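## Task

The floor rack is already placed behind the bicycle's back wheel. Get the bicycle parked in it: a wheel must sit in the rack's slot, near the slot's closed end, and the kickstand must be fully raised. When finished, the bicycle must be motionless and touch nothing but the rack (no wall, furniture or loose item). The rack can slide, as it is not anchored. Any number of robots may help. Release the bicycle and back the robots away at the end. A robot that tips over or is left leaning means failure, and anything held in place only by a robot does not count.

## Robot and tools

Robots. Two identical Hello Robot Stretch 3 units, r1 and r2. Each has a two-wheel drive base (0.33 m long, 0.34 m wide, small passive omni wheel at the rear), a lift riding up and down a mast, and one telescoping arm that reaches out to the robot's RIGHT side, ending in a wrist (yaw, pitch, roll) and a two-finger gripper. The base cannot slide sideways, so moving the gripper forward or back means driving the base. Spinning in place pivots around the point between the drive wheels, 0.05 m behind the front edge; with arm retracted and wrist folded, the swept circle has radius 0.28 m. Something may occasionally nudge loose objects.

Frames. Base frame: origin on the floor between the drive wheels, x ahead, y to the left, z upward. hand_pose is reported in it, located where the closed fingertips meet; with all wrist joints at zero its x axis points up, y back along the arm toward the mast, z toward the robot's rear. Odometry frame = base frame at scene start. Each robot uses its own frames, so only images, lidar_m, wrist_depth_mm and head_depth_mm reveal where the robots are relative to one another.

execute_actions(actions, cameras). actions is a list holding one action or nothing (empty list = just report state and images). The action is an object keyed by robot name, "r1" and/or "r2"; each robot gets its own entry. Inside, "base" holds exactly one command: {"translate_m": d}, a relative drive of d metres from the base's last reported position, forward positive, range -1 to 1; or {"rotate_rad": d}, a relative spin in radians, counter-clockwise (left) positive, range -3.2 to 3.2. "joints" maps joint names to absolute targets: lift_m 0 to 1.1 (arm height on mast, metres); arm_m 0 to 0.52 (extension, metres); wrist_yaw_rad -1.345 to 4.42 (0 along the arm, positive toward the front, 3.0 folded over the base); wrist_pitch_rad -1.57 to 0.451 (0 level, negative tips fingers down); wrist_roll_rad -2.911 to 2.911 (0 fingers side by side); gripper_m -0.089 to 0.179 (larger is wider; real fingertip gap is 0.007 m less when almost shut, 0.025 m less when fully open, zero below 0.007); head_pan_rad -3.953 to 1.73 (0 forward, positive left, -1.57 faces along the arm); head_tilt_rad -1.53 to 0.419 (negative looks down). Optional "contact_limits": {"arm_m": n}, n a motor effort percent 1 to 100, halts the arm with contact_stop when effort hits n (about -n when retracting) and caps its holding force until the next action. All motions in one action start at once; no action runs past 15 s. An unknown key or out-of-range number rejects the whole call and nothing moves. A robot, base or joint left out may still be driving to an older target. cameras: list of names from r1_head_camera, r1_nav_camera, r1_wrist_camera, r2_head_camera, r2_nav_camera, r2_wrist_camera, or "all"; null/omitted gives all, [] gives none. If a result reports a stop, later motion calls in that same reply are skipped.

wait(seconds): 0 to 10, commands nothing and returns state and images. zoom_image(camera, region): region [x0, y0, x1, y1] in pixels of that camera's latest full image, at most 504 by 504. finished_scene(scene): ends the given scene permanently and reports success; the goal must hold at that moment.

Results. base_status and joint_status tell how each motion of the last accepted action ended: done (for the base: wheels turned the commanded amount, even with slip), off_target (stopped short and may still push), contact_stop, time_out, torque_fault. After the last three the old target is dropped. Arm and lift stop on firm contact and go slack until commanded again; a slack lift can sag under load. Base, wrist and head never self-stop. A wrist servo pushed hard for several seconds shuts off for 10 s. on_its_own covers uncommanded parts; its held at is the target, not the position. motor_effort: percent of max, positive toward larger joint values (positive wheel effort drives forward), bracket is the action's peak; readings carry sizeable fixed and random error. lidar_m: 12 distances in metres from the base origin, 30-degree sectors, 1st straight ahead, counting counter-clockwise (4th left, 7th behind, 10th right), scan plane 0.17 m above floor, range 0.15 to 12, "-" means nothing; own mast and low lift can hide sectors 5, 6, 9, 10; sees other robots but not glass. wrist_depth_mm (45 to 1000) and head_depth_mm (280 to 4000, image sideways): 7x7 grids of median depth in mm, top-left first. base_odometry counts wheel rotation (slip included); heading -3.142 to 3.142, left positive. turned_by_wheels and turned_by_imu give rotation since the last result. base_tilt in degrees, forward and right positive, up to ~4 degrees fixed bias.

Speed: stowed arm (lift_m under 0.30, arm_m under 0.03, wrist_yaw_rad over 2.54) permits 0.30 m/s and 1.9 rad/s; otherwise 0.10 m/s and 0.63 rad/s.

Gripping: command gripper_m below the object's width; lower squeezes harder. To let go, go at least 0.02 above where the fingers met the object. Neither the reading nor done confirms a grasp.

Cautions. Fold or unfold the wrist only with lift_m between 0.32 and 0.95, wrist_pitch_rad -0.4, roll near 0; once folded, lift may drop to 0.25. With wrist_yaw_rad under -0.4, keep pitch at -0.5 or lower. Robots touching each other must not keep driving: even millimetres more is a hard press that ends the run. Equal commands yield travel differing by up to 2.5 cm per metre, which strains any shared load. Arm pushes against rigid things with the gripper above ~0.45 m, repeated pushes after a contact_stop, driving while gripping something fixed, or snagging furniture (especially reversing) can tip a robot: reverse the last move in small steps, free the gripper, lower lift to about 0.2. Avoid drops, slams and hard pushes; the bike must not fall. Fewer seconds of robot motion is better.

Each tool is called after "Emit:" as name(argument=value, ...) on one line, values as JSON.

## Session

I'll start by looking at the current state and camera views.

Emit:
execute_actions(actions=[])

Scene clock: 0.00 s.
r1.base_odometry: x=+0.000 y=+0.000 heading=+0.000 (m, m, rad; r1's odometry frame)
r1.turned_by_wheels: +0.000 (rad since the last result)
r1.turned_by_imu: +0.000 (rad since the last result)
r1.base_tilt: forward=-0.3 right=+1.4 (deg)
r1.lidar_m: 1.04 0.97 0.98 1.24 2.16 2.18 2.77 3.79 3.83 2.37 6.58 1.57
r1.head_depth_mm: 1464 1466 1488 1495 1513 1547 1558 / 1321 1336 1345 1369 1389 1393 1403 / 1216 1231 1238 1240 1260 1264 1290 / 1112 1121 1137 1147 1155 1180 1182 / 1039 1048 1053 1065 1068 1088 1093 / 967 979 988 988 998 1006 1013 / 904 911 920 926 936 942 946
r1.base_status: not commanded
r1.joint_positions: lift_m=+0.444 arm_m=+0.002 wrist_yaw_rad=+3.101 wrist_pitch_rad=-0.434 wrist_roll_rad=-0.015 gripper_m=+0.037 head_pan_rad=+0.018 head_tilt_rad=-0.018
r1.joint_status: not commanded
r1.motor_effort: left_wheel=+1 right_wheel=+0 lift_m=+26 arm_m=+0 wrist_yaw_rad=-1 wrist_pitch_rad=+7 wrist_roll_rad=+0 gripper_m=-1 head_pan_rad=+0 head_tilt_rad=+2 (%)
r1.hand_pose: x=-0.0122 y=+0.0756 z=+0.4534 quat_wxyz=(+0.165, +0.688, +0.139, +0.693) (m; r1's base frame)
r1.wrist_depth_mm: - - - - - 872 730 / - - - - - 917 752 / - - - - - 959 800 / - 952 923 911 923 882 816 / 798 795 776 764 782 735 721 / 668 674 678 649 612 633 625 / 585 580 586 580 557 551 539
r2.base_odometry: x=+0.000 y=+0.000 heading=+0.000 (m, m, rad; r2's odometry frame)
r2.turned_by_wheels: +0.000 (rad since the last result)
r2.turned_by_imu: +0.000 (rad since the last result)
r2.base_tilt: forward=-1.5 right=-2.4 (deg)
r2.lidar_m: 1.36 1.20 1.20 1.43 1.32 1.32 1.56 2.85 3.56 4.21 2.50 2.25
r2.head_depth_mm: 1833 2209 2222 2241 2241 2279 2170 / 1829 1919 1939 1966 1970 1996 1991 / 1690 1714 1710 1738 1749 1767 1786 / 1532 1540 1555 1563 1577 1589 1591 / 1398 1399 1411 1424 1435 1439 1452 / 1281 1287 1301 1307 1313 1322 1325 / 1187 1192 1195 1204 1214 1213 1221
r2.base_status: not commanded
r2.joint_positions: lift_m=+0.353 arm_m=+0.000 wrist_yaw_rad=+2.930 wrist_pitch_rad=-0.378 wrist_roll_rad=+0.001 gripper_m=+0.037 head_pan_rad=-0.004 head_tilt_rad=+0.011
r2.joint_status: not commanded
r2.motor_effort: left_wheel=+0 right_wheel=+0 lift_m=+25 arm_m=+0 wrist_yaw_rad=+1 wrist_pitch_rad=+5 wrist_roll_rad=+1 gripper_m=-1 head_pan_rad=-1 head_tilt_rad=+1 (%)
r2.hand_pose: x=+0.0268 y=+0.0796 z=+0.3749 quat_wxyz=(+0.206, +0.705, +0.059, +0.676) (m; r2's base frame)
r2.wrist_depth_mm: - - - - - - 878 / - - - - - - 933 / - - - - - - 965 / 980 962 956 970 960 968 966 / 760 767 764 799 782 754 765 / 627 621 - 622 - 636 630 / 539 540 - 534 513 535 538
pictures: r1_head_camera (sideways: a quarter turn clockwise sets it upright), r1_nav_camera (sideways: a quarter turn counterclockwise sets it upright), r1_wrist_camera, r2_head_camera (sideways: a quarter turn clockwise sets it upright), r2_nav_camera (sideways: a quarter turn counterclockwise sets it upright), r2_wrist_camera
Images, in order (width x height): r1_head_camera 896x504, r1_nav_camera 672x504, r1_wrist_camera 644x364, r2_head_camera 896x504, r2_nav_camera 672x504, r2_wrist_camera 644x364.

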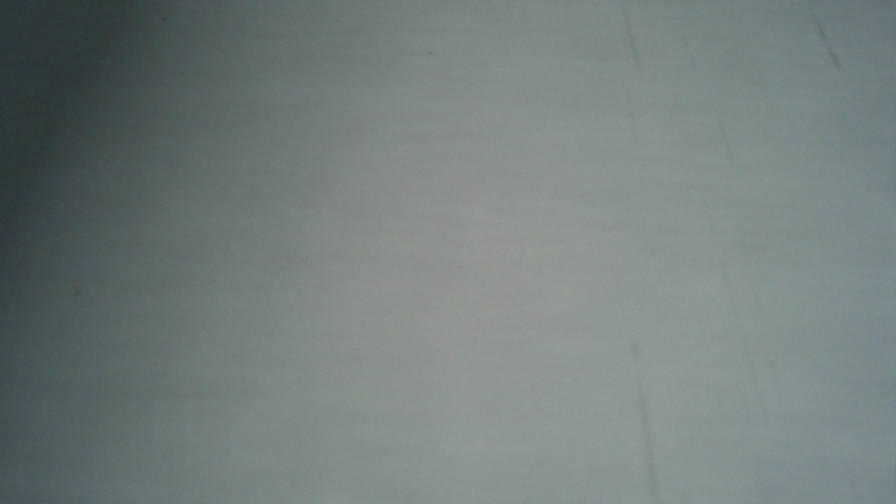

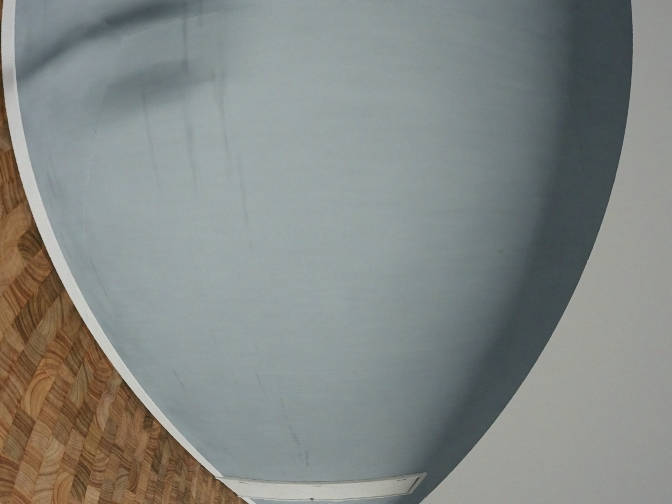

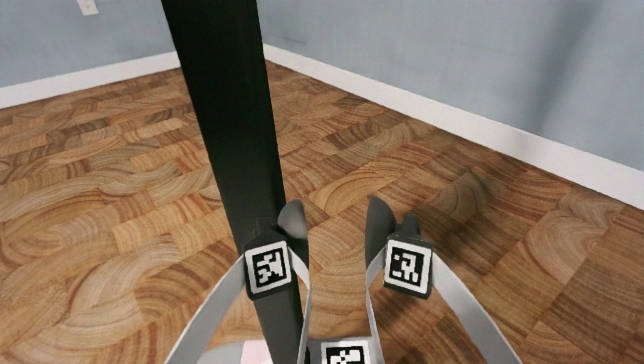

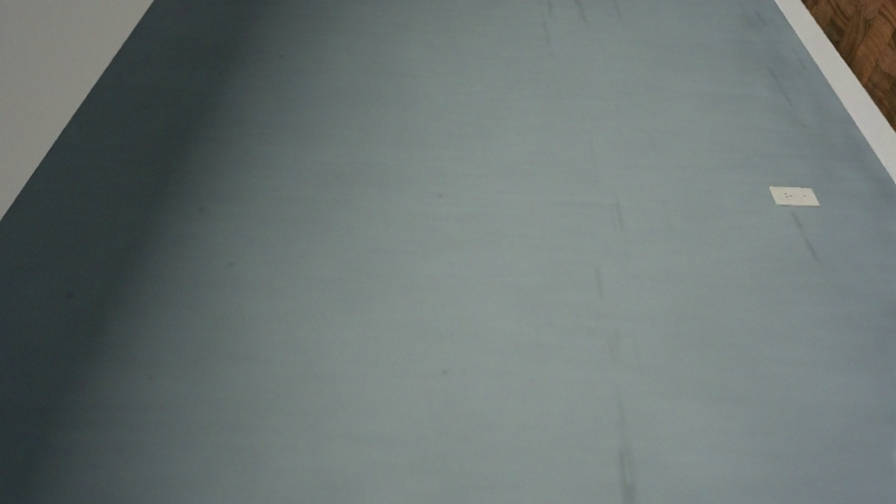

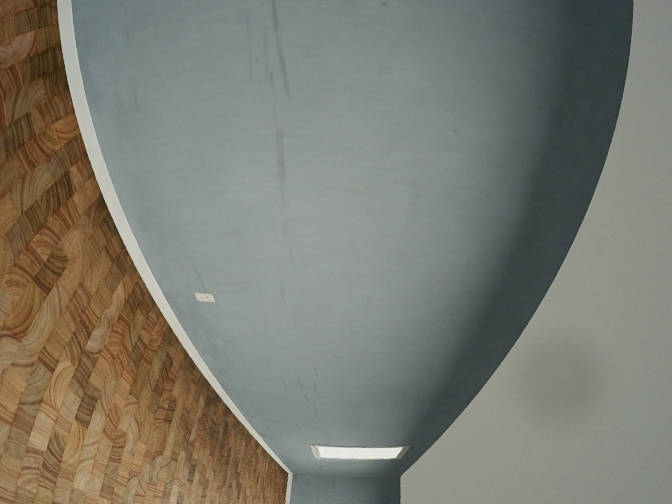

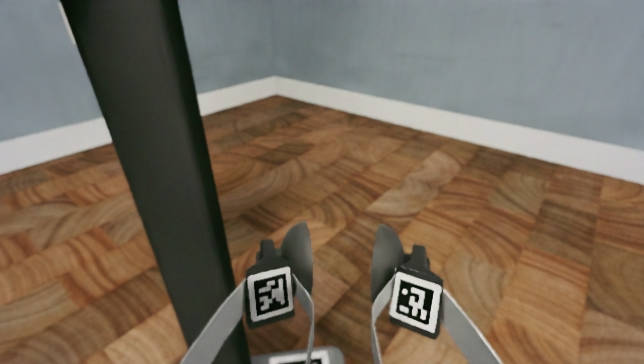

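Both robots face walls. I'll pan the heads to look around the room.

Emit:
execute_actions(actions=[{"r1": {"joints": {"head_pan_rad": -1.8, "head_tilt_rad": -0.4}}, "r2": {"joints": {"head_pan_rad": -1.8, "head_tilt_rad": -0.4}}}], cameras=["r1_head_camera", "r1_nav_camera", "r2_head_camera", "r2_nav_camera"])

Scene clock: 7.30 s.
r1.base_odometry: x=+0.000 y=+0.000 heading=+0.000 (m, m, rad; r1's odometry frame)
r1.turned_by_wheels: +0.000 (rad since the last result)
r1.turned_by_imu: +0.000 (rad since the last result)
r1.base_tilt: forward=-0.5 right=+1.5 (deg)
r1.lidar_m: 1.04 0.97 0.98 1.24 2.16 2.19 2.77 3.79 3.84 2.36 6.59 1.56
r1.head_depth_mm: 3385 3579 3772 3333 2349 1766 1421 / 3661 3838 - 3390 2335 1757 1421 / - - - 3344 2317 1733 1424 / - - - 3310 2303 1750 1406 / - - - 3243 2251 1740 1417 / - - - 3241 2264 1743 1400 / - - - 3032 2240 1714 1393
r1.base_status: not commanded
r1.joint_positions: lift_m=+0.444 arm_m=+0.002 wrist_yaw_rad=+3.101 wrist_pitch_rad=-0.434 wrist_roll_rad=-0.015 gripper_m=+0.037 head_pan_rad=-1.793 head_tilt_rad=-0.395
r1.joint_status: all done
r1.motor_effort: left_wheel=+0(0) right_wheel=+0(0) lift_m=+26(26) arm_m=+0(0) wrist_yaw_rad=-1(0) wrist_pitch_rad=+7(7) wrist_roll_rad=+0(0) gripper_m=-1(0) head_pan_rad=-3(44) head_tilt_rad=-4(36) (%)
r1.hand_pose: x=-0.0122 y=+0.0756 z=+0.4534 quat_wxyz=(+0.165, +0.688, +0.139, +0.693) (m; r1's base frame)
r1.wrist_depth_mm: - - - - - 865 705 / - - - - - 926 755 / - - - - - 974 796 / - 971 963 923 910 872 808 / 799 792 788 758 779 730 734 / 682 665 669 663 614 632 620 / 590 577 599 583 554 550 541
r2.base_odometry: x=+0.000 y=+0.000 heading=+0.000 (m, m, rad; r2's odometry frame)
r2.turned_by_wheels: +0.000 (rad since the last result)
r2.turned_by_imu: -0.001 (rad since the last result)
r2.base_tilt: forward=-1.4 right=-2.4 (deg)
r2.lidar_m: 1.35 1.20 1.20 1.42 1.32 1.32 1.57 2.85 3.54 4.20 2.51 2.25
r2.head_depth_mm: 3035 3186 3395 3323 2260 1736 1389 / 3207 3390 3605 3246 2248 1721 1392 / 3457 3640 - 3221 2234 1713 1381 / 3650 - - 3217 2213 1702 1376 / - - - 3140 2212 1695 1372 / - - - 3139 2182 1681 1361 / - - - 3086 2177 1675 1356
r2.base_status: not commanded
r2.joint_positions: lift_m=+0.353 arm_m=+0.000 wrist_yaw_rad=+2.930 wrist_pitch_rad=-0.378 wrist_roll_rad=+0.001 gripper_m=+0.037 head_pan_rad=-1.793 head_tilt_rad=-0.395
r2.joint_status: all done
r2.motor_effort: left_wheel=+0(0) right_wheel=+0(0) lift_m=+25(25) arm_m=+0(0) wrist_yaw_rad=+0(0) wrist_pitch_rad=+5(5) wrist_roll_rad=+1(1) gripper_m=+0(0) head_pan_rad=-3(26) head_tilt_rad=-2(20) (%)
r2.hand_pose: x=+0.0268 y=+0.0796 z=+0.3749 quat_wxyz=(+0.206, +0.705, +0.059, +0.676) (m; r2's base frame)
r2.wrist_depth_mm: 975 - - - - - 899 / - - - - - - 929 / - - - - - - 966 / 982 973 962 975 950 977 959 / 771 762 763 779 798 758 751 / 626 621 - 630 - 632 628 / 535 533 - 533 513 527 540
pictures: r1_head_camera (sideways: a quarter turn clockwise sets it upright), r1_nav_camera (sideways: a quarter turn counterclockwise sets it upright), r2_head_camera (sideways: a quarter turn clockwise sets it upright), r2_nav_camera (sideways: a quarter turn counterclockwise sets it upright)
Images, in order (width x height): r1_head_camera 896x504, r1_nav_camera 672x504, r2_head_camera 896x504, r2_nav_camera 672x504.

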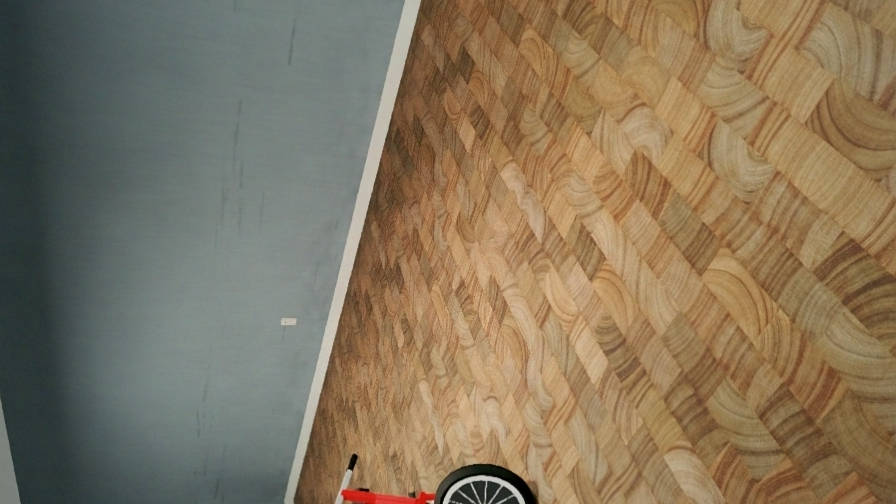

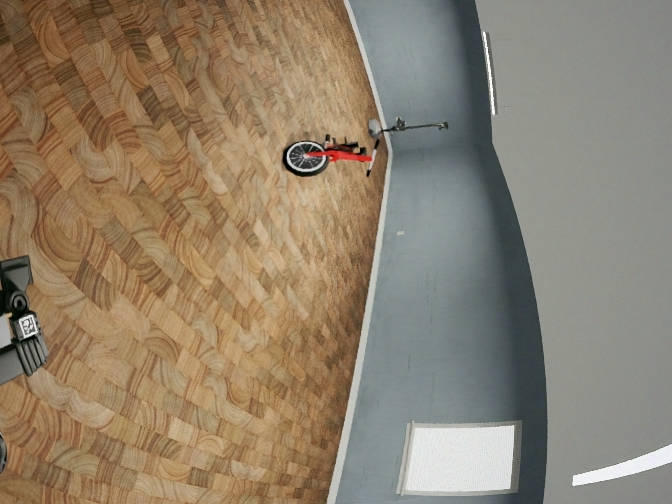

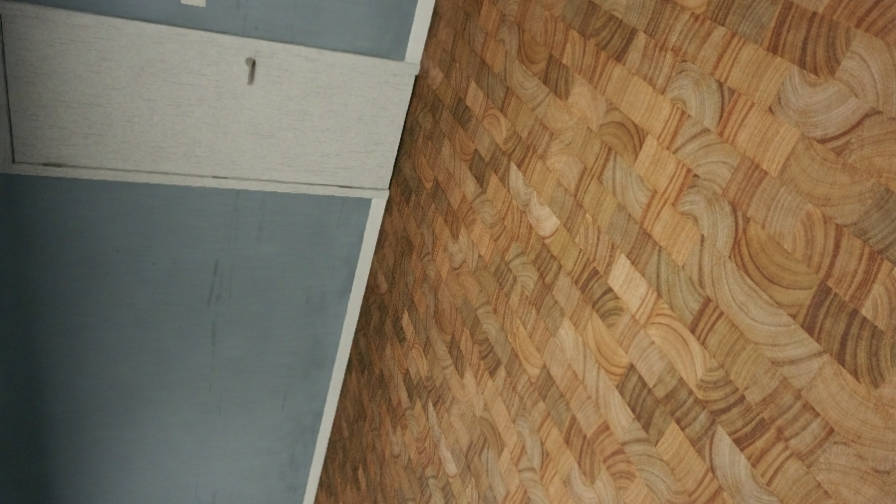

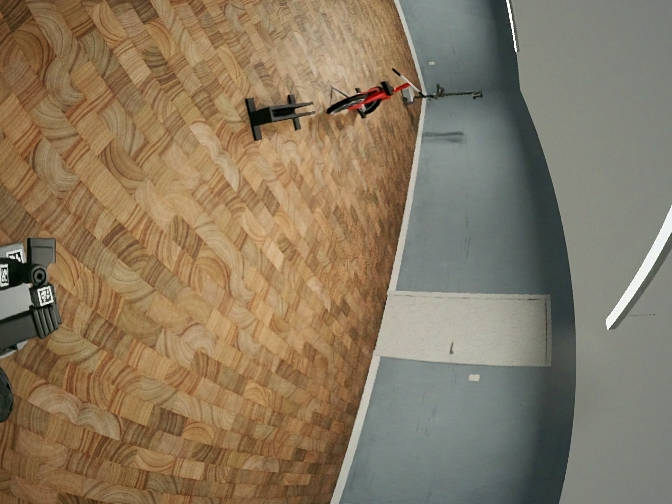

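Emit:
execute_actions(actions=[{"r1": {"joints": {"head_pan_rad": -1.5, "head_tilt_rad": -0.35}}, "r2": {"joints": {"head_pan_rad": -1.3, "head_tilt_rad": -0.45}}}], cameras=["r1_head_camera", "r2_head_camera"])

Scene clock: 15.70 s.
r1.base_odometry: x=+0.000 y=+0.000 heading=+0.000 (m, m, rad; r1's odometry frame)
r1.turned_by_wheels: +0.000 (rad since the last result)
r1.turned_by_imu: +0.000 (rad since the last result)
r1.base_tilt: forward=-0.4 right=+1.5 (deg)
r1.lidar_m: 1.04 0.97 0.98 1.23 2.15 2.18 2.76 3.80 3.84 2.36 6.59 1.57
r1.head_depth_mm: - - - 3702 2477 1850 1473 / - - - 3657 2467 1855 1466 / - - - 3631 2414 1827 1456 / - - - 3600 2403 1823 1450 / - - - 2946 2439 1812 1433 / - - - 3564 2382 1784 1440 / - - - 3500 2367 1776 1434
r1.base_status: not commanded
r1.joint_positions: lift_m=+0.444 arm_m=+0.002 wrist_yaw_rad=+3.101 wrist_pitch_rad=-0.434 wrist_roll_rad=-0.015 gripper_m=+0.037 head_pan_rad=-1.507 head_tilt_rad=-0.360
r1.joint_status: all done
r1.motor_effort: left_wheel=+0(0) right_wheel=+0(0) lift_m=+26(26) arm_m=+0(0) wrist_yaw_rad=-1(0) wrist_pitch_rad=+7(7) wrist_roll_rad=+0(0) gripper_m=-1(0) head_pan_rad=+4(27) head_tilt_rad=+5(12) (%)
r1.hand_pose: x=-0.0122 y=+0.0756 z=+0.4534 quat_wxyz=(+0.165, +0.688, +0.139, +0.693) (m; r1's base frame)
r1.wrist_depth_mm: - - - - - 866 718 / - - - - - 941 752 / - - - - - 961 803 / - 987 932 930 914 900 805 / 803 793 777 767 783 739 738 / 676 658 680 645 611 622 621 / 586 591 591 583 563 548 548
r2.base_odometry: x=+0.000 y=+0.000 heading=+0.000 (m, m, rad; r2's odometry frame)
r2.turned_by_wheels: +0.000 (rad since the last result)
r2.turned_by_imu: -0.001 (rad since the last result)
r2.base_tilt: forward=-1.5 right=-2.2 (deg)
r2.lidar_m: 1.35 1.20 1.20 1.43 1.32 1.32 1.56 2.84 3.55 4.21 2.51 2.26
r2.head_depth_mm: - - - 2952 2118 1642 1341 / - - - 2901 2091 1635 1344 / - - - 2894 2083 1632 1337 / - - - 2702 2072 1626 1334 / - - - 2865 1967 1616 1325 / - - - 2833 2052 1614 1316 / - - - 2828 2034 1601 1316
r2.base_status: not commanded
r2.joint_positions: lift_m=+0.353 arm_m=+0.000 wrist_yaw_rad=+2.930 wrist_pitch_rad=-0.378 wrist_roll_rad=+0.001 gripper_m=+0.037 head_pan_rad=-1.307 head_tilt_rad=-0.444
r2.joint_status: all done
r2.motor_effort: left_wheel=+0(0) right_wheel=+0(1) lift_m=+25(25) arm_m=+0(0) wrist_yaw_rad=+0(0) wrist_pitch_rad=+5(5) wrist_roll_rad=+1(1) gripper_m=+0(0) head_pan_rad=+2(20) head_tilt_rad=-2(9) (%)
r2.hand_pose: x=+0.0268 y=+0.0796 z=+0.3749 quat_wxyz=(+0.206, +0.705, +0.059, +0.676) (m; r2's base frame)
r2.wrist_depth_mm: 979 - - - - - 884 / - - - - - - 936 / - - - - - - 955 / 959 966 962 973 948 994 979 / 766 771 756 802 770 762 764 / 644 637 - 623 - 619 632 / 537 546 - 538 515 529 524
pictures: r1_head_camera (sideways: a quarter turn clockwise sets it upright), r2_head_camera (sideways: a quarter turn clockwise sets it upright)
Images, in order (width x height): r1_head_camera 896x504, r2_head_camera 896x504.

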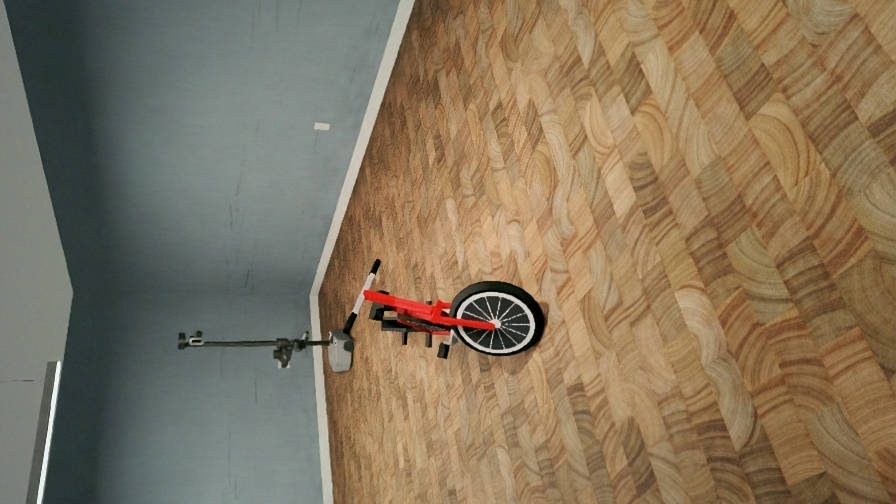

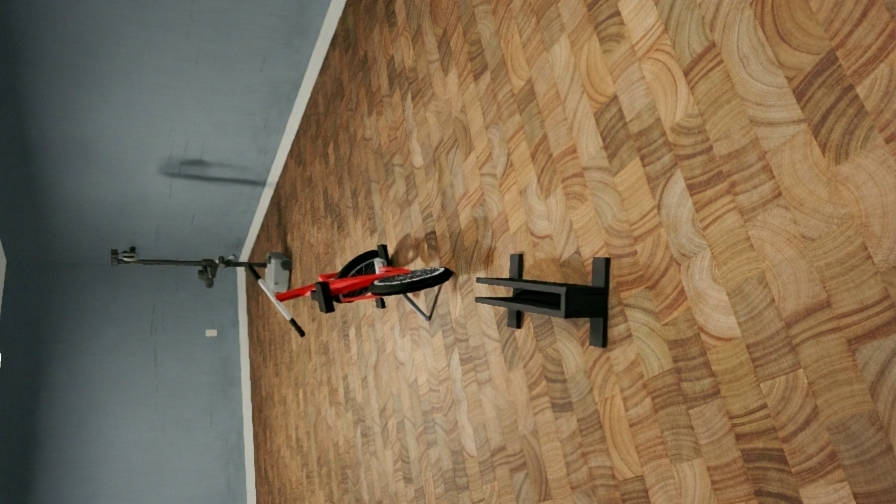

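Emit:
zoom_image(camera="r2_head_camera", region=[230, 200, 630, 380])

Emit:
zoom_image(camera="r1_head_camera", region=[300, 230, 580, 390])

Region (230, 200, 630, 380) of r2_head_camera's 896x504 image, scaled by 1.260, with more detail than that image has; it fills the top 227 rows of this view, and the rest is white.

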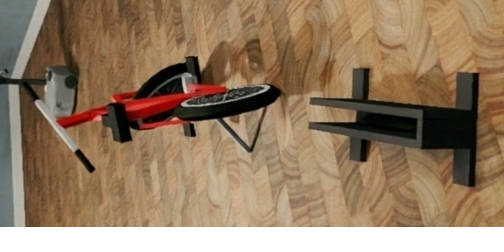

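Region (300, 230, 580, 390) of r1_head_camera's 896x504 image, scaled by 1.800, with more detail than that image has; it fills the top 288 rows of this view, and the rest is white.

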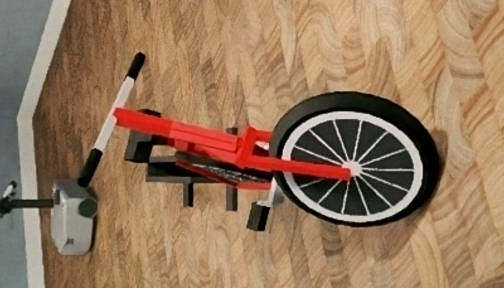

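Emit:
execute_actions(actions=[{"r1": {"base": {"rotate_rad": -1.178}, "joints": {"lift_m": 0.27, "head_pan_rad": -0.3, "head_tilt_rad": -0.4}}, "r2": {"base": {"rotate_rad": -1.004}, "joints": {"lift_m": 0.27, "head_pan_rad": -0.3, "head_tilt_rad": -0.45}}}], cameras=["r1_head_camera", "r2_head_camera"])

Scene clock: 125.87 s.
r1.base_odometry: x=+0.000 y=+0.000 heading=-1.178 (m, m, rad; r1's odometry frame)
r1.turned_by_wheels: -1.178 (rad since the last result)
r1.turned_by_imu: -1.159 (rad since the last result)
r1.base_tilt: forward=-0.4 right=+1.4 (deg)
r1.lidar_m: 2.44 1.85 1.10 0.97 0.97 1.14 2.06 2.16 2.53 3.80 3.79 2.36
r1.head_depth_mm: - - - 3420 2317 1769 1420 / - - - 3360 2326 1763 1420 / - - - 3323 2304 1749 1406 / - - - 3070 2284 1742 1400 / - - - 2893 2283 1737 1399 / - - - 3260 2254 1722 1384 / - - - 3196 2248 1704 1390
r1.base_status: done
r1.joint_positions: lift_m=+0.271 arm_m=+0.002 wrist_yaw_rad=+3.101 wrist_pitch_rad=-0.434 wrist_roll_rad=-0.015 gripper_m=+0.037 head_pan_rad=-0.307 head_tilt_rad=-0.396
r1.joint_status: all done
r1.motor_effort: left_wheel=+3(11) right_wheel=-2(6) lift_m=+12(24) arm_m=+0(0) wrist_yaw_rad=+1(0) wrist_pitch_rad=+7(7) wrist_roll_rad=+0(0) gripper_m=+0(1) head_pan_rad=+4(44) head_tilt_rad=-4(10) (%)
r1.hand_pose: x=-0.0122 y=+0.0755 z=+0.2799 quat_wxyz=(+0.165, +0.688, +0.139, +0.693) (m; r1's base frame)
r1.wrist_depth_mm: 761 805 - 916 - - - / 826 872 - - - - - / 858 885 - 827 805 787 763 / 690 683 658 654 646 626 615 / 566 565 549 545 548 514 510 / 475 490 - - - 443 439 / 420 - - - 389 381 380
r2.base_odometry: x=+0.000 y=+0.000 heading=-1.004 (m, m, rad; r2's odometry frame)
r2.turned_by_wheels: -1.004 (rad since the last result)
r2.turned_by_imu: -1.007 (rad since the last result)
r2.base_tilt: forward=-1.4 right=-2.3 (deg)
r2.lidar_m: 2.50 2.10 1.33 1.20 1.21 1.45 1.32 1.32 1.61 3.13 3.55 2.68
r2.head_depth_mm: - - - 2970 2113 1638 1342 / - - - 2931 2093 1642 1340 / - - - 2884 2095 1634 1331 / - - - 2708 2071 1627 1331 / - - - 2844 1980 1624 1325 / - - - 2802 2057 1602 1319 / - - - 2763 2036 1600 1308
r2.base_status: done
r2.joint_positions: lift_m=+0.270 arm_m=+0.000 wrist_yaw_rad=+2.930 wrist_pitch_rad=-0.379 wrist_roll_rad=+0.001 gripper_m=+0.037 head_pan_rad=-0.307 head_tilt_rad=-0.445
r2.joint_status: all done
r2.motor_effort: left_wheel=+2(8) right_wheel=-2(8) lift_m=+17(23) arm_m=+0(0) wrist_yaw_rad=+0(0) wrist_pitch_rad=+5(5) wrist_roll_rad=+1(1) gripper_m=+0(0) head_pan_rad=+2(26) head_tilt_rad=-2(2) (%)
r2.hand_pose: x=+0.0268 y=+0.0795 z=+0.2919 quat_wxyz=(+0.206, +0.705, +0.059, +0.676) (m; r2's base frame)
r2.wrist_depth_mm: 976 - - - - - - / - - - - - - - / - - - - - - - / 816 805 805 803 808 804 799 / 624 629 629 656 642 620 624 / 516 526 - 526 - 525 519 / 462 - - - 428 439 433
pictures: r1_head_camera (sideways: a quarter turn clockwise sets it upright), r2_head_camera (sideways: a quarter turn clockwise sets it upright)
Images, in order (width x height): r1_head_camera 896x504, r2_head_camera 896x504.

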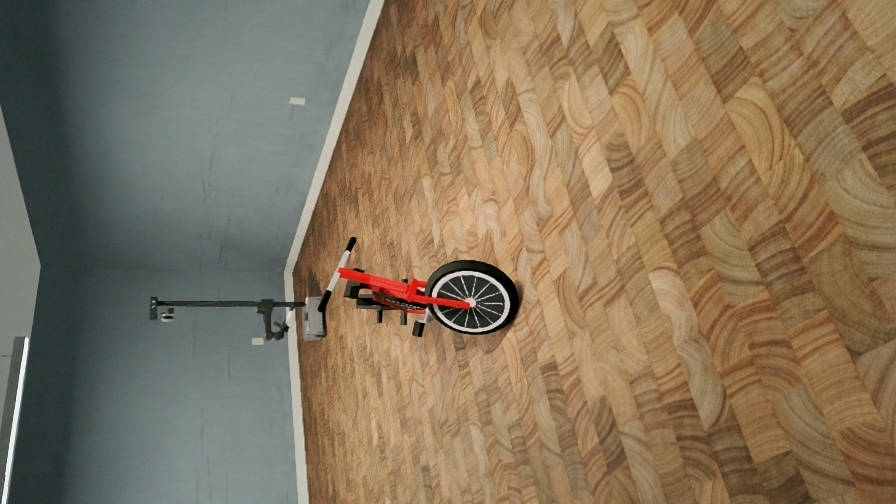

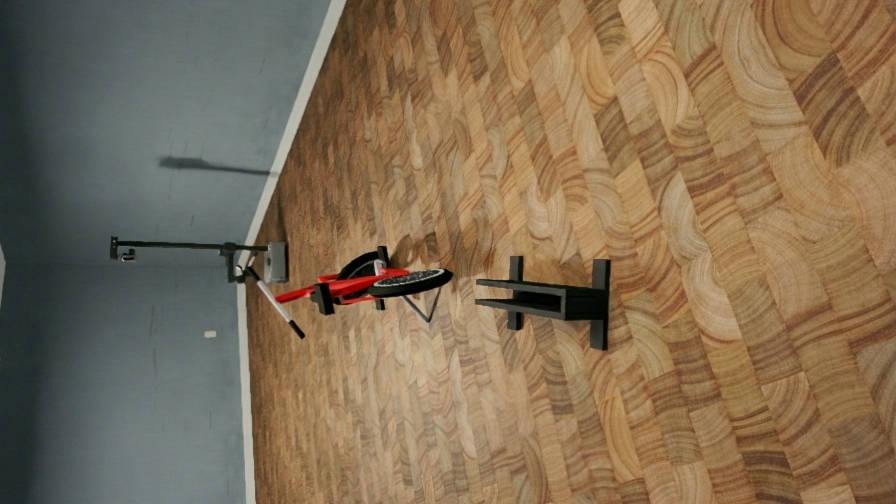

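Emit:
execute_actions(actions=[{"r1": {"base": {"translate_m": 1.0}}, "r2": {"base": {"rotate_rad": 0.15}}}], cameras=[])

Emit:
execute_actions(actions=[{"r1": {"base": {"translate_m": 1.0}}, "r2": {"base": {"translate_m": 1.0}}}], cameras=[])

Emit:
execute_actions(actions=[{"r1": {"base": {"translate_m": 0.6}, "joints": {"head_pan_rad": -1.0, "head_tilt_rad": -0.8}}, "r2": {"base": {"translate_m": 1.0}, "joints": {"head_pan_rad": -1.0, "head_tilt_rad": -0.8}}}], cameras=["r1_head_camera", "r1_nav_camera", "r2_head_camera", "r2_nav_camera"])

Scene clock: 155.50 s.
r1.base_odometry: x=+0.383 y=-0.924 heading=-1.178 (m, m, rad; r1's odometry frame)
r1.turned_by_wheels: +0.000 (rad since the last result)
r1.turned_by_imu: +0.006 (rad since the last result)
r1.base_tilt: forward=-0.4 right=+1.4 (deg)
r1.lidar_m: 5.65 2.26 1.36 1.19 1.20 1.41 2.57 3.13 3.68 3.56 3.57 1.44
r1.head_depth_mm: - - - 3441 2310 1755 1425 / - - - 3360 2311 1752 1425 / - - - 2770 1758 1684 1412 / - - - 3089 2094 1743 1415 / - - - 3235 2269 1731 1397 / - - - 3208 2242 1721 1401 / - - - 3222 2235 1720 1385
r1.base_status: done
r1.joint_positions: lift_m=+0.271 arm_m=+0.002 wrist_yaw_rad=+3.101 wrist_pitch_rad=-0.434 wrist_roll_rad=-0.015 gripper_m=+0.037 head_pan_rad=-0.307 head_tilt_rad=-0.396
r1.joint_status: not commanded
r1.motor_effort: left_wheel=+2(11) right_wheel=-1(4) lift_m=+12(12) arm_m=+0(0) wrist_yaw_rad=-1(2) wrist_pitch_rad=+7(7) wrist_roll_rad=+0(1) gripper_m=-1(0) head_pan_rad=+4(4) head_tilt_rad=-3(4) (%)
r1.hand_pose: x=-0.0122 y=+0.0755 z=+0.2799 quat_wxyz=(+0.165, +0.688, +0.139, +0.693) (m; r1's base frame)
r1.wrist_depth_mm: 953 - - - - - - / - - - - - - - / 910 889 - 824 832 787 767 / 704 687 650 650 637 635 609 / 566 557 553 545 543 518 513 / 475 498 - - - 446 432 / 423 - - - 390 386 382
r2.base_odometry: x=+0.000 y=+0.000 heading=-0.854 (m, m, rad; r2's odometry frame)
r2.turned_by_wheels: +0.150 (rad since the last result)
r2.turned_by_imu: +0.149 (rad since the last result)
r2.base_tilt: forward=-1.4 right=-2.3 (deg)
r2.lidar_m: 5.09 1.75 1.25 1.20 1.24 1.38 1.32 1.36 1.82 3.54 3.67 2.50
r2.head_depth_mm: - - - 2952 2108 1637 1338 / - - - 2924 2083 1634 1336 / - - - 2756 2087 1629 1334 / - - - 2865 2073 1625 1324 / - - - 2853 2065 1617 1329 / - - - 2820 2052 1611 1322 / - - - 2793 2041 1601 1315
r2.base_status: done
r2.joint_positions: lift_m=+0.270 arm_m=+0.000 wrist_yaw_rad=+2.930 wrist_pitch_rad=-0.379 wrist_roll_rad=+0.001 gripper_m=+0.037 head_pan_rad=-0.307 head_tilt_rad=-0.445
r2.joint_status: not commanded
r2.motor_effort: left_wheel=-2(5) right_wheel=+3(9) lift_m=+17(17) arm_m=+0(0) wrist_yaw_rad=+0(0) wrist_pitch_rad=+5(5) wrist_roll_rad=+1(1) gripper_m=+1(0) head_pan_rad=+2(2) head_tilt_rad=-2(2) (%)
r2.hand_pose: x=+0.0268 y=+0.0795 z=+0.2919 quat_wxyz=(+0.206, +0.705, +0.059, +0.676) (m; r2's base frame)
r2.wrist_depth_mm: - - - - - - - / - - - - - - - / - - - - - - - / 810 805 796 794 804 801 796 / 636 634 638 665 678 641 629 / 524 515 - 527 - 523 507 / 455 - - - 429 430 442
pictures: none
No camera images: the call's "cameras" was empty. Leave "cameras" out to get every camera's image.

Scene clock: 160.60 s.
r1.base_odometry: x=+0.766 y=-1.848 heading=-1.178 (m, m, rad; r1's odometry frame)
r1.turned_by_wheels: +0.000 (rad since the last result)
r1.turned_by_imu: +0.006 (rad since the last result)
r1.base_tilt: forward=-0.4 right=+1.4 (deg)
r1.lidar_m: 4.66 2.66 1.60 1.41 1.42 1.69 3.08 4.11 3.80 3.33 0.74 0.76
r1.head_depth_mm: 3797 - - 3406 2327 1420 1310 / - - - 3155 2230 1566 1412 / - - - 3206 2292 1756 1420 / - - - 3253 2277 1724 1408 / - - - 3222 2258 1748 1405 / - - - 3239 2250 1727 1395 / - - - 3156 2222 1711 1387
r1.base_status: done
r1.joint_positions: lift_m=+0.271 arm_m=+0.002 wrist_yaw_rad=+3.101 wrist_pitch_rad=-0.434 wrist_roll_rad=-0.015 gripper_m=+0.037 head_pan_rad=-0.307 head_tilt_rad=-0.396
r1.joint_status: not commanded
r1.motor_effort: left_wheel=+1(12) right_wheel=-1(4) lift_m=+12(12) arm_m=+0(0) wrist_yaw_rad=-1(1) wrist_pitch_rad=+7(7) wrist_roll_rad=-1(1) gripper_m=+0(1) head_pan_rad=+4(4) head_tilt_rad=-2(3) (%)
r1.hand_pose: x=-0.0122 y=+0.0755 z=+0.2799 quat_wxyz=(+0.165, +0.688, +0.139, +0.693) (m; r1's base frame)
r1.wrist_depth_mm: - - - - - - - / - - - - - - - / 918 892 - 834 818 784 766 / 692 677 659 652 647 633 614 / 565 560 548 539 538 527 504 / 480 487 - - - 443 439 / 427 - - - 393 390 379
r2.base_odometry: x=+0.657 y=-0.754 heading=-0.854 (m, m, rad; r2's odometry frame)
r2.turned_by_wheels: +0.000 (rad since the last result)
r2.turned_by_imu: -0.002 (rad since the last result)
r2.base_tilt: forward=-1.5 right=-2.3 (deg)
r2.lidar_m: 5.25 1.78 1.28 1.22 1.26 1.70 2.31 2.39 3.17 3.50 3.60 1.63
r2.head_depth_mm: - - - 2941 2022 1592 1244 / - - - 2503 2097 1637 1344 / - - - 2893 2094 1624 1331 / - - - 2877 2076 1617 1331 / - - - 2816 2042 1612 1322 / - - - 2837 2057 1611 1318 / - - - 2808 2026 1597 1310
r2.base_status: done
r2.joint_positions: lift_m=+0.270 arm_m=+0.000 wrist_yaw_rad=+2.930 wrist_pitch_rad=-0.379 wrist_roll_rad=+0.001 gripper_m=+0.037 head_pan_rad=-0.307 head_tilt_rad=-0.445
r2.joint_status: not commanded
r2.motor_effort: left_wheel=-2(5) right_wheel=+2(11) lift_m=+17(17) arm_m=+0(0) wrist_yaw_rad=+0(0) wrist_pitch_rad=+5(5) wrist_roll_rad=+1(1) gripper_m=+0(0) head_pan_rad=+2(2) head_tilt_rad=-2(2) (%)
r2.hand_pose: x=+0.0268 y=+0.0795 z=+0.2919 quat_wxyz=(+0.206, +0.705, +0.059, +0.676) (m; r2's base frame)
r2.wrist_depth_mm: - - - - - - - / - - - - - - - / - - - - - - - / 799 810 811 816 788 783 776 / 626 622 628 654 653 625 628 / 516 521 - 527 - 520 514 / 453 - - - 426 441 442
pictures: none
No camera images: the call's "cameras" was empty. Leave "cameras" out to get every camera's image.

Scene clock: 165.70 s.
r1.base_odometry: x=+0.996 y=-2.402 heading=-1.178 (m, m, rad; r1's odometry frame)
r1.turned_by_wheels: +0.000 (rad since the last result)
r1.turned_by_imu: +0.003 (rad since the last result)
r1.base_tilt: forward=-0.4 right=+1.5 (deg)
r1.lidar_m: 4.09 2.87 1.72 1.54 1.55 1.84 3.40 4.68 0.62 0.54 0.82 3.84
r1.head_depth_mm: 2685 2807 2224 1813 1488 1052 1094 / 2782 2888 2225 1120 1262 1305 1151 / 2925 2838 2193 1693 1310 1305 1147 / 2894 2321 2131 1384 1406 1291 1138 / 3040 2695 2132 1777 1497 1291 1142 / 3236 2851 2177 1737 1490 1291 1140 / 3357 2767 1988 1771 1481 1292 1137
r1.base_status: done
r1.joint_positions: lift_m=+0.271 arm_m=+0.002 wrist_yaw_rad=+3.101 wrist_pitch_rad=-0.434 wrist_roll_rad=-0.015 gripper_m=+0.037 head_pan_rad=-0.993 head_tilt_rad=-0.790
r1.joint_status: all done
r1.motor_effort: left_wheel=+0(10) right_wheel=-1(4) lift_m=+12(12) arm_m=+0(0) wrist_yaw_rad=-1(0) wrist_pitch_rad=+7(7) wrist_roll_rad=+0(0) gripper_m=+0(1) head_pan_rad=-4(43) head_tilt_rad=-5(39) (%)
r1.hand_pose: x=-0.0122 y=+0.0755 z=+0.2799 quat_wxyz=(+0.165, +0.688, +0.139, +0.693) (m; r1's base frame)
r1.wrist_depth_mm: - - - - - - - / - - - - - - - / 906 889 - 853 809 783 774 / 692 686 659 656 636 630 618 / 562 557 550 550 549 516 510 / 484 487 - - - 441 441 / 425 - - - 393 388 379
r2.base_odometry: x=+1.314 y=-1.508 heading=-0.854 (m, m, rad; r2's odometry frame)
r2.turned_by_wheels: +0.000 (rad since the last result)
r2.turned_by_imu: -0.002 (rad since the last result)
r2.base_tilt: forward=-1.4 right=-2.3 (deg)
r2.lidar_m: 5.37 1.83 1.31 1.25 1.29 1.73 3.30 3.40 3.65 3.45 1.02 1.80
r2.head_depth_mm: 2993 2815 2168 1779 1496 1252 1136 / 3111 2506 2169 1772 1491 1293 1133 / 3381 2502 2122 1524 1487 1278 1131 / 3506 2791 1698 1706 1476 1284 1125 / 3681 2568 1951 1749 1480 1277 1123 / 3852 2752 2121 1738 1474 1269 1121 / - 2748 2118 1739 1465 1268 1114
r2.base_status: done
r2.joint_positions: lift_m=+0.270 arm_m=+0.000 wrist_yaw_rad=+2.930 wrist_pitch_rad=-0.379 wrist_roll_rad=+0.001 gripper_m=+0.037 head_pan_rad=-0.993 head_tilt_rad=-0.790
r2.joint_status: all done
r2.motor_effort: left_wheel=-1(5) right_wheel=+2(9) lift_m=+17(17) arm_m=+0(0) wrist_yaw_rad=+1(1) wrist_pitch_rad=+5(5) wrist_roll_rad=+1(1) gripper_m=+0(0) head_pan_rad=-2(25) head_tilt_rad=-3(19) (%)
r2.hand_pose: x=+0.0268 y=+0.0795 z=+0.2919 quat_wxyz=(+0.206, +0.705, +0.060, +0.676) (m; r2's base frame)
r2.wrist_depth_mm: - - - - - - - / - - - - - - - / - - - - - - - / 789 819 792 785 786 811 796 / 627 634 626 655 649 618 620 / 530 523 - 531 - 513 507 / 457 - - - 420 434 439
pictures: r1_head_camera (sideways: a quarter turn clockwise sets it upright), r1_nav_camera (sideways: a quarter turn counterclockwise sets it upright), r2_head_camera (sideways: a quarter turn clockwise sets it upright), r2_nav_camera (sideways: a quarter turn counterclockwise sets it upright)
Images, in order (width x height): r1_head_camera 896x504, r1_nav_camera 672x504, r2_head_camera 896x504, r2_nav_camera 672x504.

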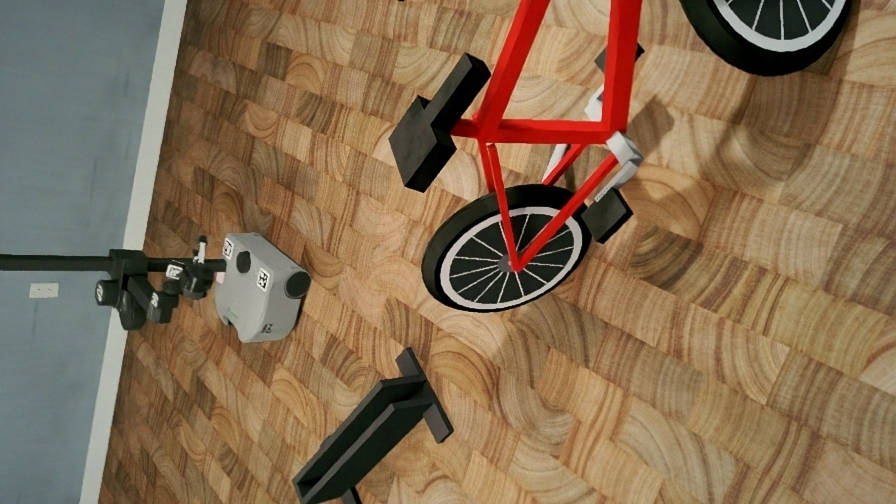

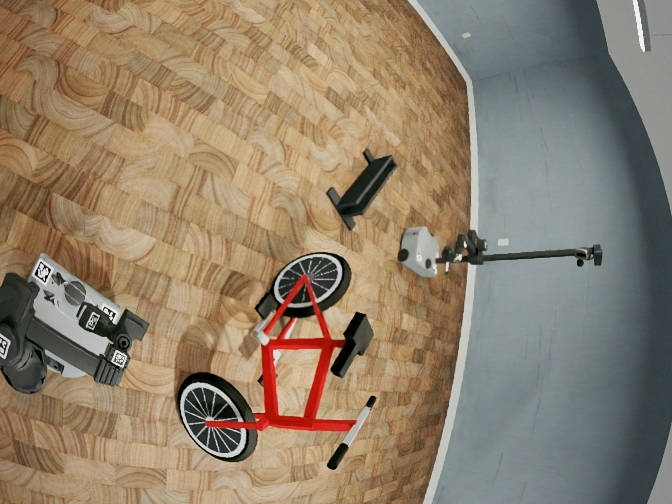

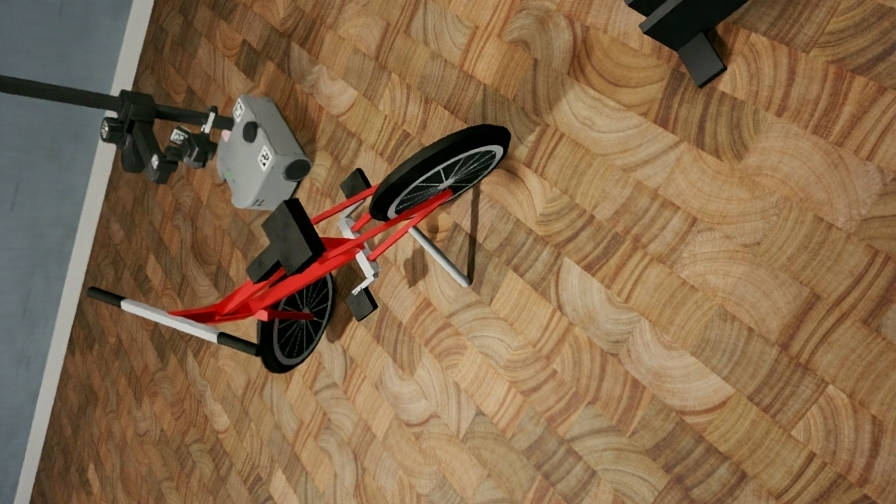

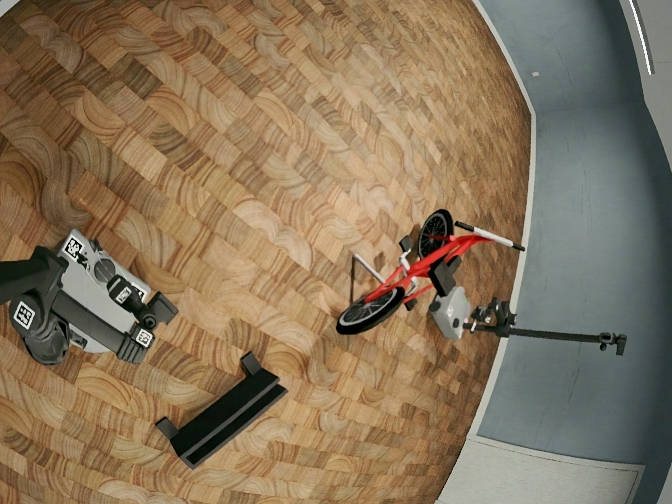

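Emit:
execute_actions(actions=[{"r1": {"base": {"rotate_rad": -0.3}}, "r2": {"base": {"rotate_rad": -0.47}}}], cameras=[])

Emit:
execute_actions(actions=[{"r1": {"base": {"translate_m": 0.45}, "joints": {"head_pan_rad": -1.57, "head_tilt_rad": -0.9}}, "r2": {"base": {"translate_m": 1.0}, "joints": {"head_pan_rad": -1.57, "head_tilt_rad": -1.0}}}], cameras=["r1_head_camera", "r1_nav_camera", "r2_head_camera", "r2_nav_camera"])

Scene clock: 230.40 s.
r1.base_odometry: x=+0.996 y=-2.402 heading=-1.478 (m, m, rad; r1's odometry frame)
r1.turned_by_wheels: -0.300 (rad since the last result)
r1.turned_by_imu: -0.295 (rad since the last result)
r1.base_tilt: forward=-0.5 right=+1.5 (deg)
r1.lidar_m: 4.25 4.08 2.14 1.60 1.56 1.61 2.22 4.67 4.54 0.54 0.54 0.85
r1.head_depth_mm: 2750 2892 2243 1752 1516 1144 1153 / 2796 2852 2219 1025 1076 1105 1148 / 2774 2882 2208 1787 1451 1273 1153 / 2810 2851 2193 1152 1402 1298 1145 / 2833 2803 2175 1261 1289 1300 1139 / 2835 2858 2166 1352 1407 1288 1139 / 2799 2152 2079 1770 1487 1288 1133
r1.base_status: done
r1.joint_positions: lift_m=+0.271 arm_m=+0.002 wrist_yaw_rad=+3.101 wrist_pitch_rad=-0.434 wrist_roll_rad=-0.015 gripper_m=+0.037 head_pan_rad=-0.993 head_tilt_rad=-0.791
r1.joint_status: not commanded
r1.motor_effort: left_wheel=+3(12) right_wheel=-2(7) lift_m=+12(12) arm_m=+0(0) wrist_yaw_rad=+0(1) wrist_pitch_rad=+7(7) wrist_roll_rad=+0(0) gripper_m=+1(1) head_pan_rad=-4(4) head_tilt_rad=-7(5) (%)
r1.hand_pose: x=-0.0122 y=+0.0755 z=+0.2799 quat_wxyz=(+0.165, +0.688, +0.139, +0.693) (m; r1's base frame)
r1.wrist_depth_mm: - - - - - - - / - - - - - - - / 905 887 - 837 799 793 786 / 700 679 666 663 638 629 610 / 558 556 553 549 543 518 505 / 484 490 - - - 442 434 / 426 - - - 389 388 383
r2.base_odometry: x=+1.314 y=-1.508 heading=-1.324 (m, m, rad; r2's odometry frame)
r2.turned_by_wheels: -0.470 (rad since the last result)
r2.turned_by_imu: -0.472 (rad since the last result)
r2.base_tilt: forward=-1.5 right=-2.4 (deg)
r2.lidar_m: 5.14 4.38 1.73 1.29 1.27 1.31 1.83 3.29 3.45 3.61 1.02 1.02
r2.head_depth_mm: 2927 2854 2198 1781 1497 1215 1137 / 2929 2824 2174 1776 1499 1264 1132 / 2958 2806 2169 1771 1348 1287 1132 / 3033 2786 2162 1755 1483 1286 1131 / 3050 2781 2149 1746 1474 1279 1125 / 3077 2642 2129 1612 1468 1272 1122 / 2986 2147 2062 1610 1469 1268 1116
r2.base_status: done
r2.joint_positions: lift_m=+0.270 arm_m=+0.000 wrist_yaw_rad=+2.930 wrist_pitch_rad=-0.379 wrist_roll_rad=+0.001 gripper_m=+0.037 head_pan_rad=-0.993 head_tilt_rad=-0.790
r2.joint_status: not commanded
r2.motor_effort: left_wheel=+2(7) right_wheel=-3(7) lift_m=+17(17) arm_m=+0(0) wrist_yaw_rad=+0(1) wrist_pitch_rad=+5(5) wrist_roll_rad=+1(1) gripper_m=+0(1) head_pan_rad=-2(3) head_tilt_rad=-3(4) (%)
r2.hand_pose: x=+0.0268 y=+0.0795 z=+0.2919 quat_wxyz=(+0.206, +0.705, +0.060, +0.676) (m; r2's base frame)
r2.wrist_depth_mm: 927 - - - - - - / 963 - - - - - - / - - - - - - - / 827 812 799 813 795 796 823 / 638 624 632 655 651 627 632 / 520 525 - 524 - 521 517 / 461 - - - 423 443 440
pictures: none
No camera images: the call's "cameras" was empty. Leave "cameras" out to get every camera's image.

Scene clock: 235.50 s.
r1.base_odometry: x=+1.038 y=-2.850 heading=-1.477 (m, m, rad; r1's odometry frame)
r1.turned_by_wheels: +0.000 (rad since the last result)
r1.turned_by_imu: +0.003 (rad since the last result)
r1.base_tilt: forward=-0.4 right=+1.4 (deg)
r1.lidar_m: 3.83 3.69 2.47 1.81 1.76 1.84 2.54 5.06 0.60 0.61 0.62 3.13
r1.head_depth_mm: 3110 2366 1948 1651 1174 1250 1125 / 3101 2380 1940 1535 1393 1250 1125 / 3049 2392 1889 1565 1329 1248 1152 / 2927 2349 1922 1054 1178 1250 1143 / 2817 2277 1642 1039 1167 1240 1130 / 2651 1454 1668 1620 1162 1249 1107 / 2629 2313 1884 1615 1175 1244 1103
r1.base_status: done
r1.joint_positions: lift_m=+0.271 arm_m=+0.002 wrist_yaw_rad=+3.101 wrist_pitch_rad=-0.434 wrist_roll_rad=-0.015 gripper_m=+0.037 head_pan_rad=-1.563 head_tilt_rad=-0.889
r1.joint_status: all done
r1.motor_effort: left_wheel=+2(12) right_wheel=-2(4) lift_m=+12(12) arm_m=+0(0) wrist_yaw_rad=+0(1) wrist_pitch_rad=+7(7) wrist_roll_rad=+0(0) gripper_m=+0(2) head_pan_rad=-4(40) head_tilt_rad=-7(21) (%)
r1.hand_pose: x=-0.0122 y=+0.0755 z=+0.2799 quat_wxyz=(+0.165, +0.688, +0.139, +0.693) (m; r1's base frame)
r1.wrist_depth_mm: - - - - - - - / - - - - - - - / 884 853 - 845 819 798 770 / 707 679 657 651 639 632 611 / 561 559 551 544 542 514 511 / 481 484 - - - 447 439 / 427 - - - 397 387 382
r2.base_odometry: x=+1.558 y=-2.478 heading=-1.324 (m, m, rad; r2's odometry frame)
r2.turned_by_wheels: +0.000 (rad since the last result)
r2.turned_by_imu: -0.002 (rad since the last result)
r2.base_tilt: forward=-1.5 right=-2.4 (deg)
r2.lidar_m: 4.36 4.53 2.38 1.78 1.74 1.81 2.52 4.16 0.73 0.66 0.65 0.89
r2.head_depth_mm: 2406 2005 1721 1514 1341 1209 1097 / 2397 2000 1715 1479 1334 1206 1128 / 2380 1991 1701 1362 1332 1218 - / 2390 1974 1707 1241 1329 1224 - / 2182 1598 1556 1411 1310 1195 1087 / 1397 1909 1625 1230 1322 1194 1082 / 2339 1962 1687 1410 1322 1196 1081
r2.base_status: done
r2.joint_positions: lift_m=+0.270 arm_m=+0.000 wrist_yaw_rad=+2.930 wrist_pitch_rad=-0.379 wrist_roll_rad=+0.001 gripper_m=+0.037 head_pan_rad=-1.563 head_tilt_rad=-0.987
r2.joint_status: all done
r2.motor_effort: left_wheel=+2(8) right_wheel=-3(6) lift_m=+17(17) arm_m=+0(0) wrist_yaw_rad=+0(0) wrist_pitch_rad=+5(5) wrist_roll_rad=+1(1) gripper_m=+1(1) head_pan_rad=-2(23) head_tilt_rad=-5(16) (%)
r2.hand_pose: x=+0.0268 y=+0.0795 z=+0.2919 quat_wxyz=(+0.206, +0.705, +0.060, +0.676) (m; r2's base frame)
r2.wrist_depth_mm: - - - - - - - / - - - - - - - / - - - - - - - / 816 799 791 788 808 813 813 / 634 645 627 654 653 608 628 / 524 518 - 526 - 513 519 / 454 - - - 430 444 436
pictures: r1_head_camera (sideways: a quarter turn clockwise sets it upright), r1_nav_camera (sideways: a quarter turn counterclockwise sets it upright), r2_head_camera (sideways: a quarter turn clockwise sets it upright), r2_nav_camera (sideways: a quarter turn counterclockwise sets it upright)
Images, in order (width x height): r1_head_camera 896x504, r1_nav_camera 672x504, r2_head_camera 896x504, r2_nav_camera 672x504.

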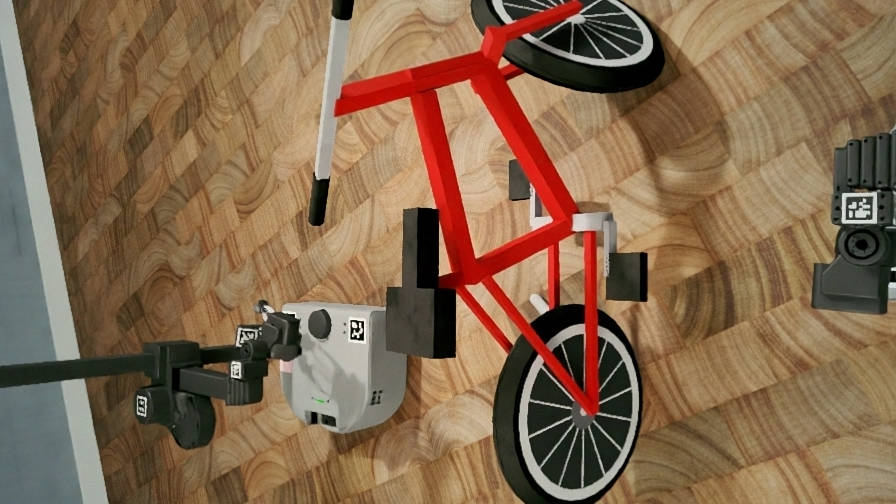

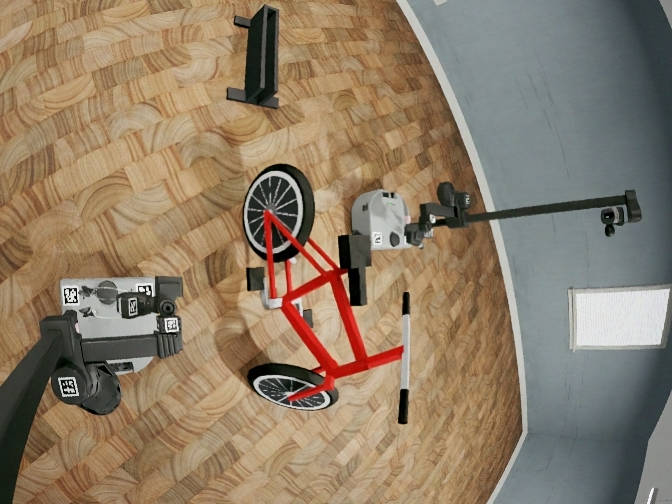

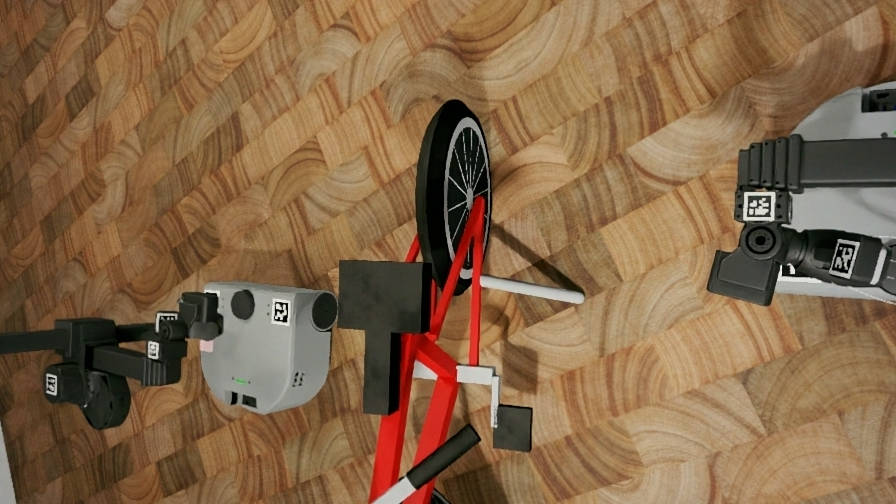

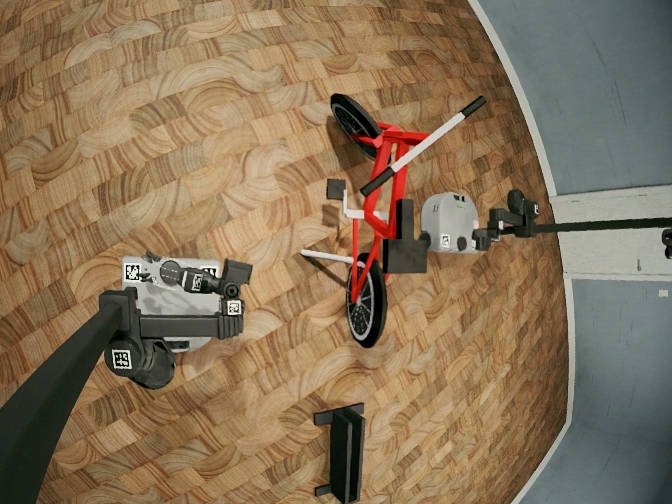

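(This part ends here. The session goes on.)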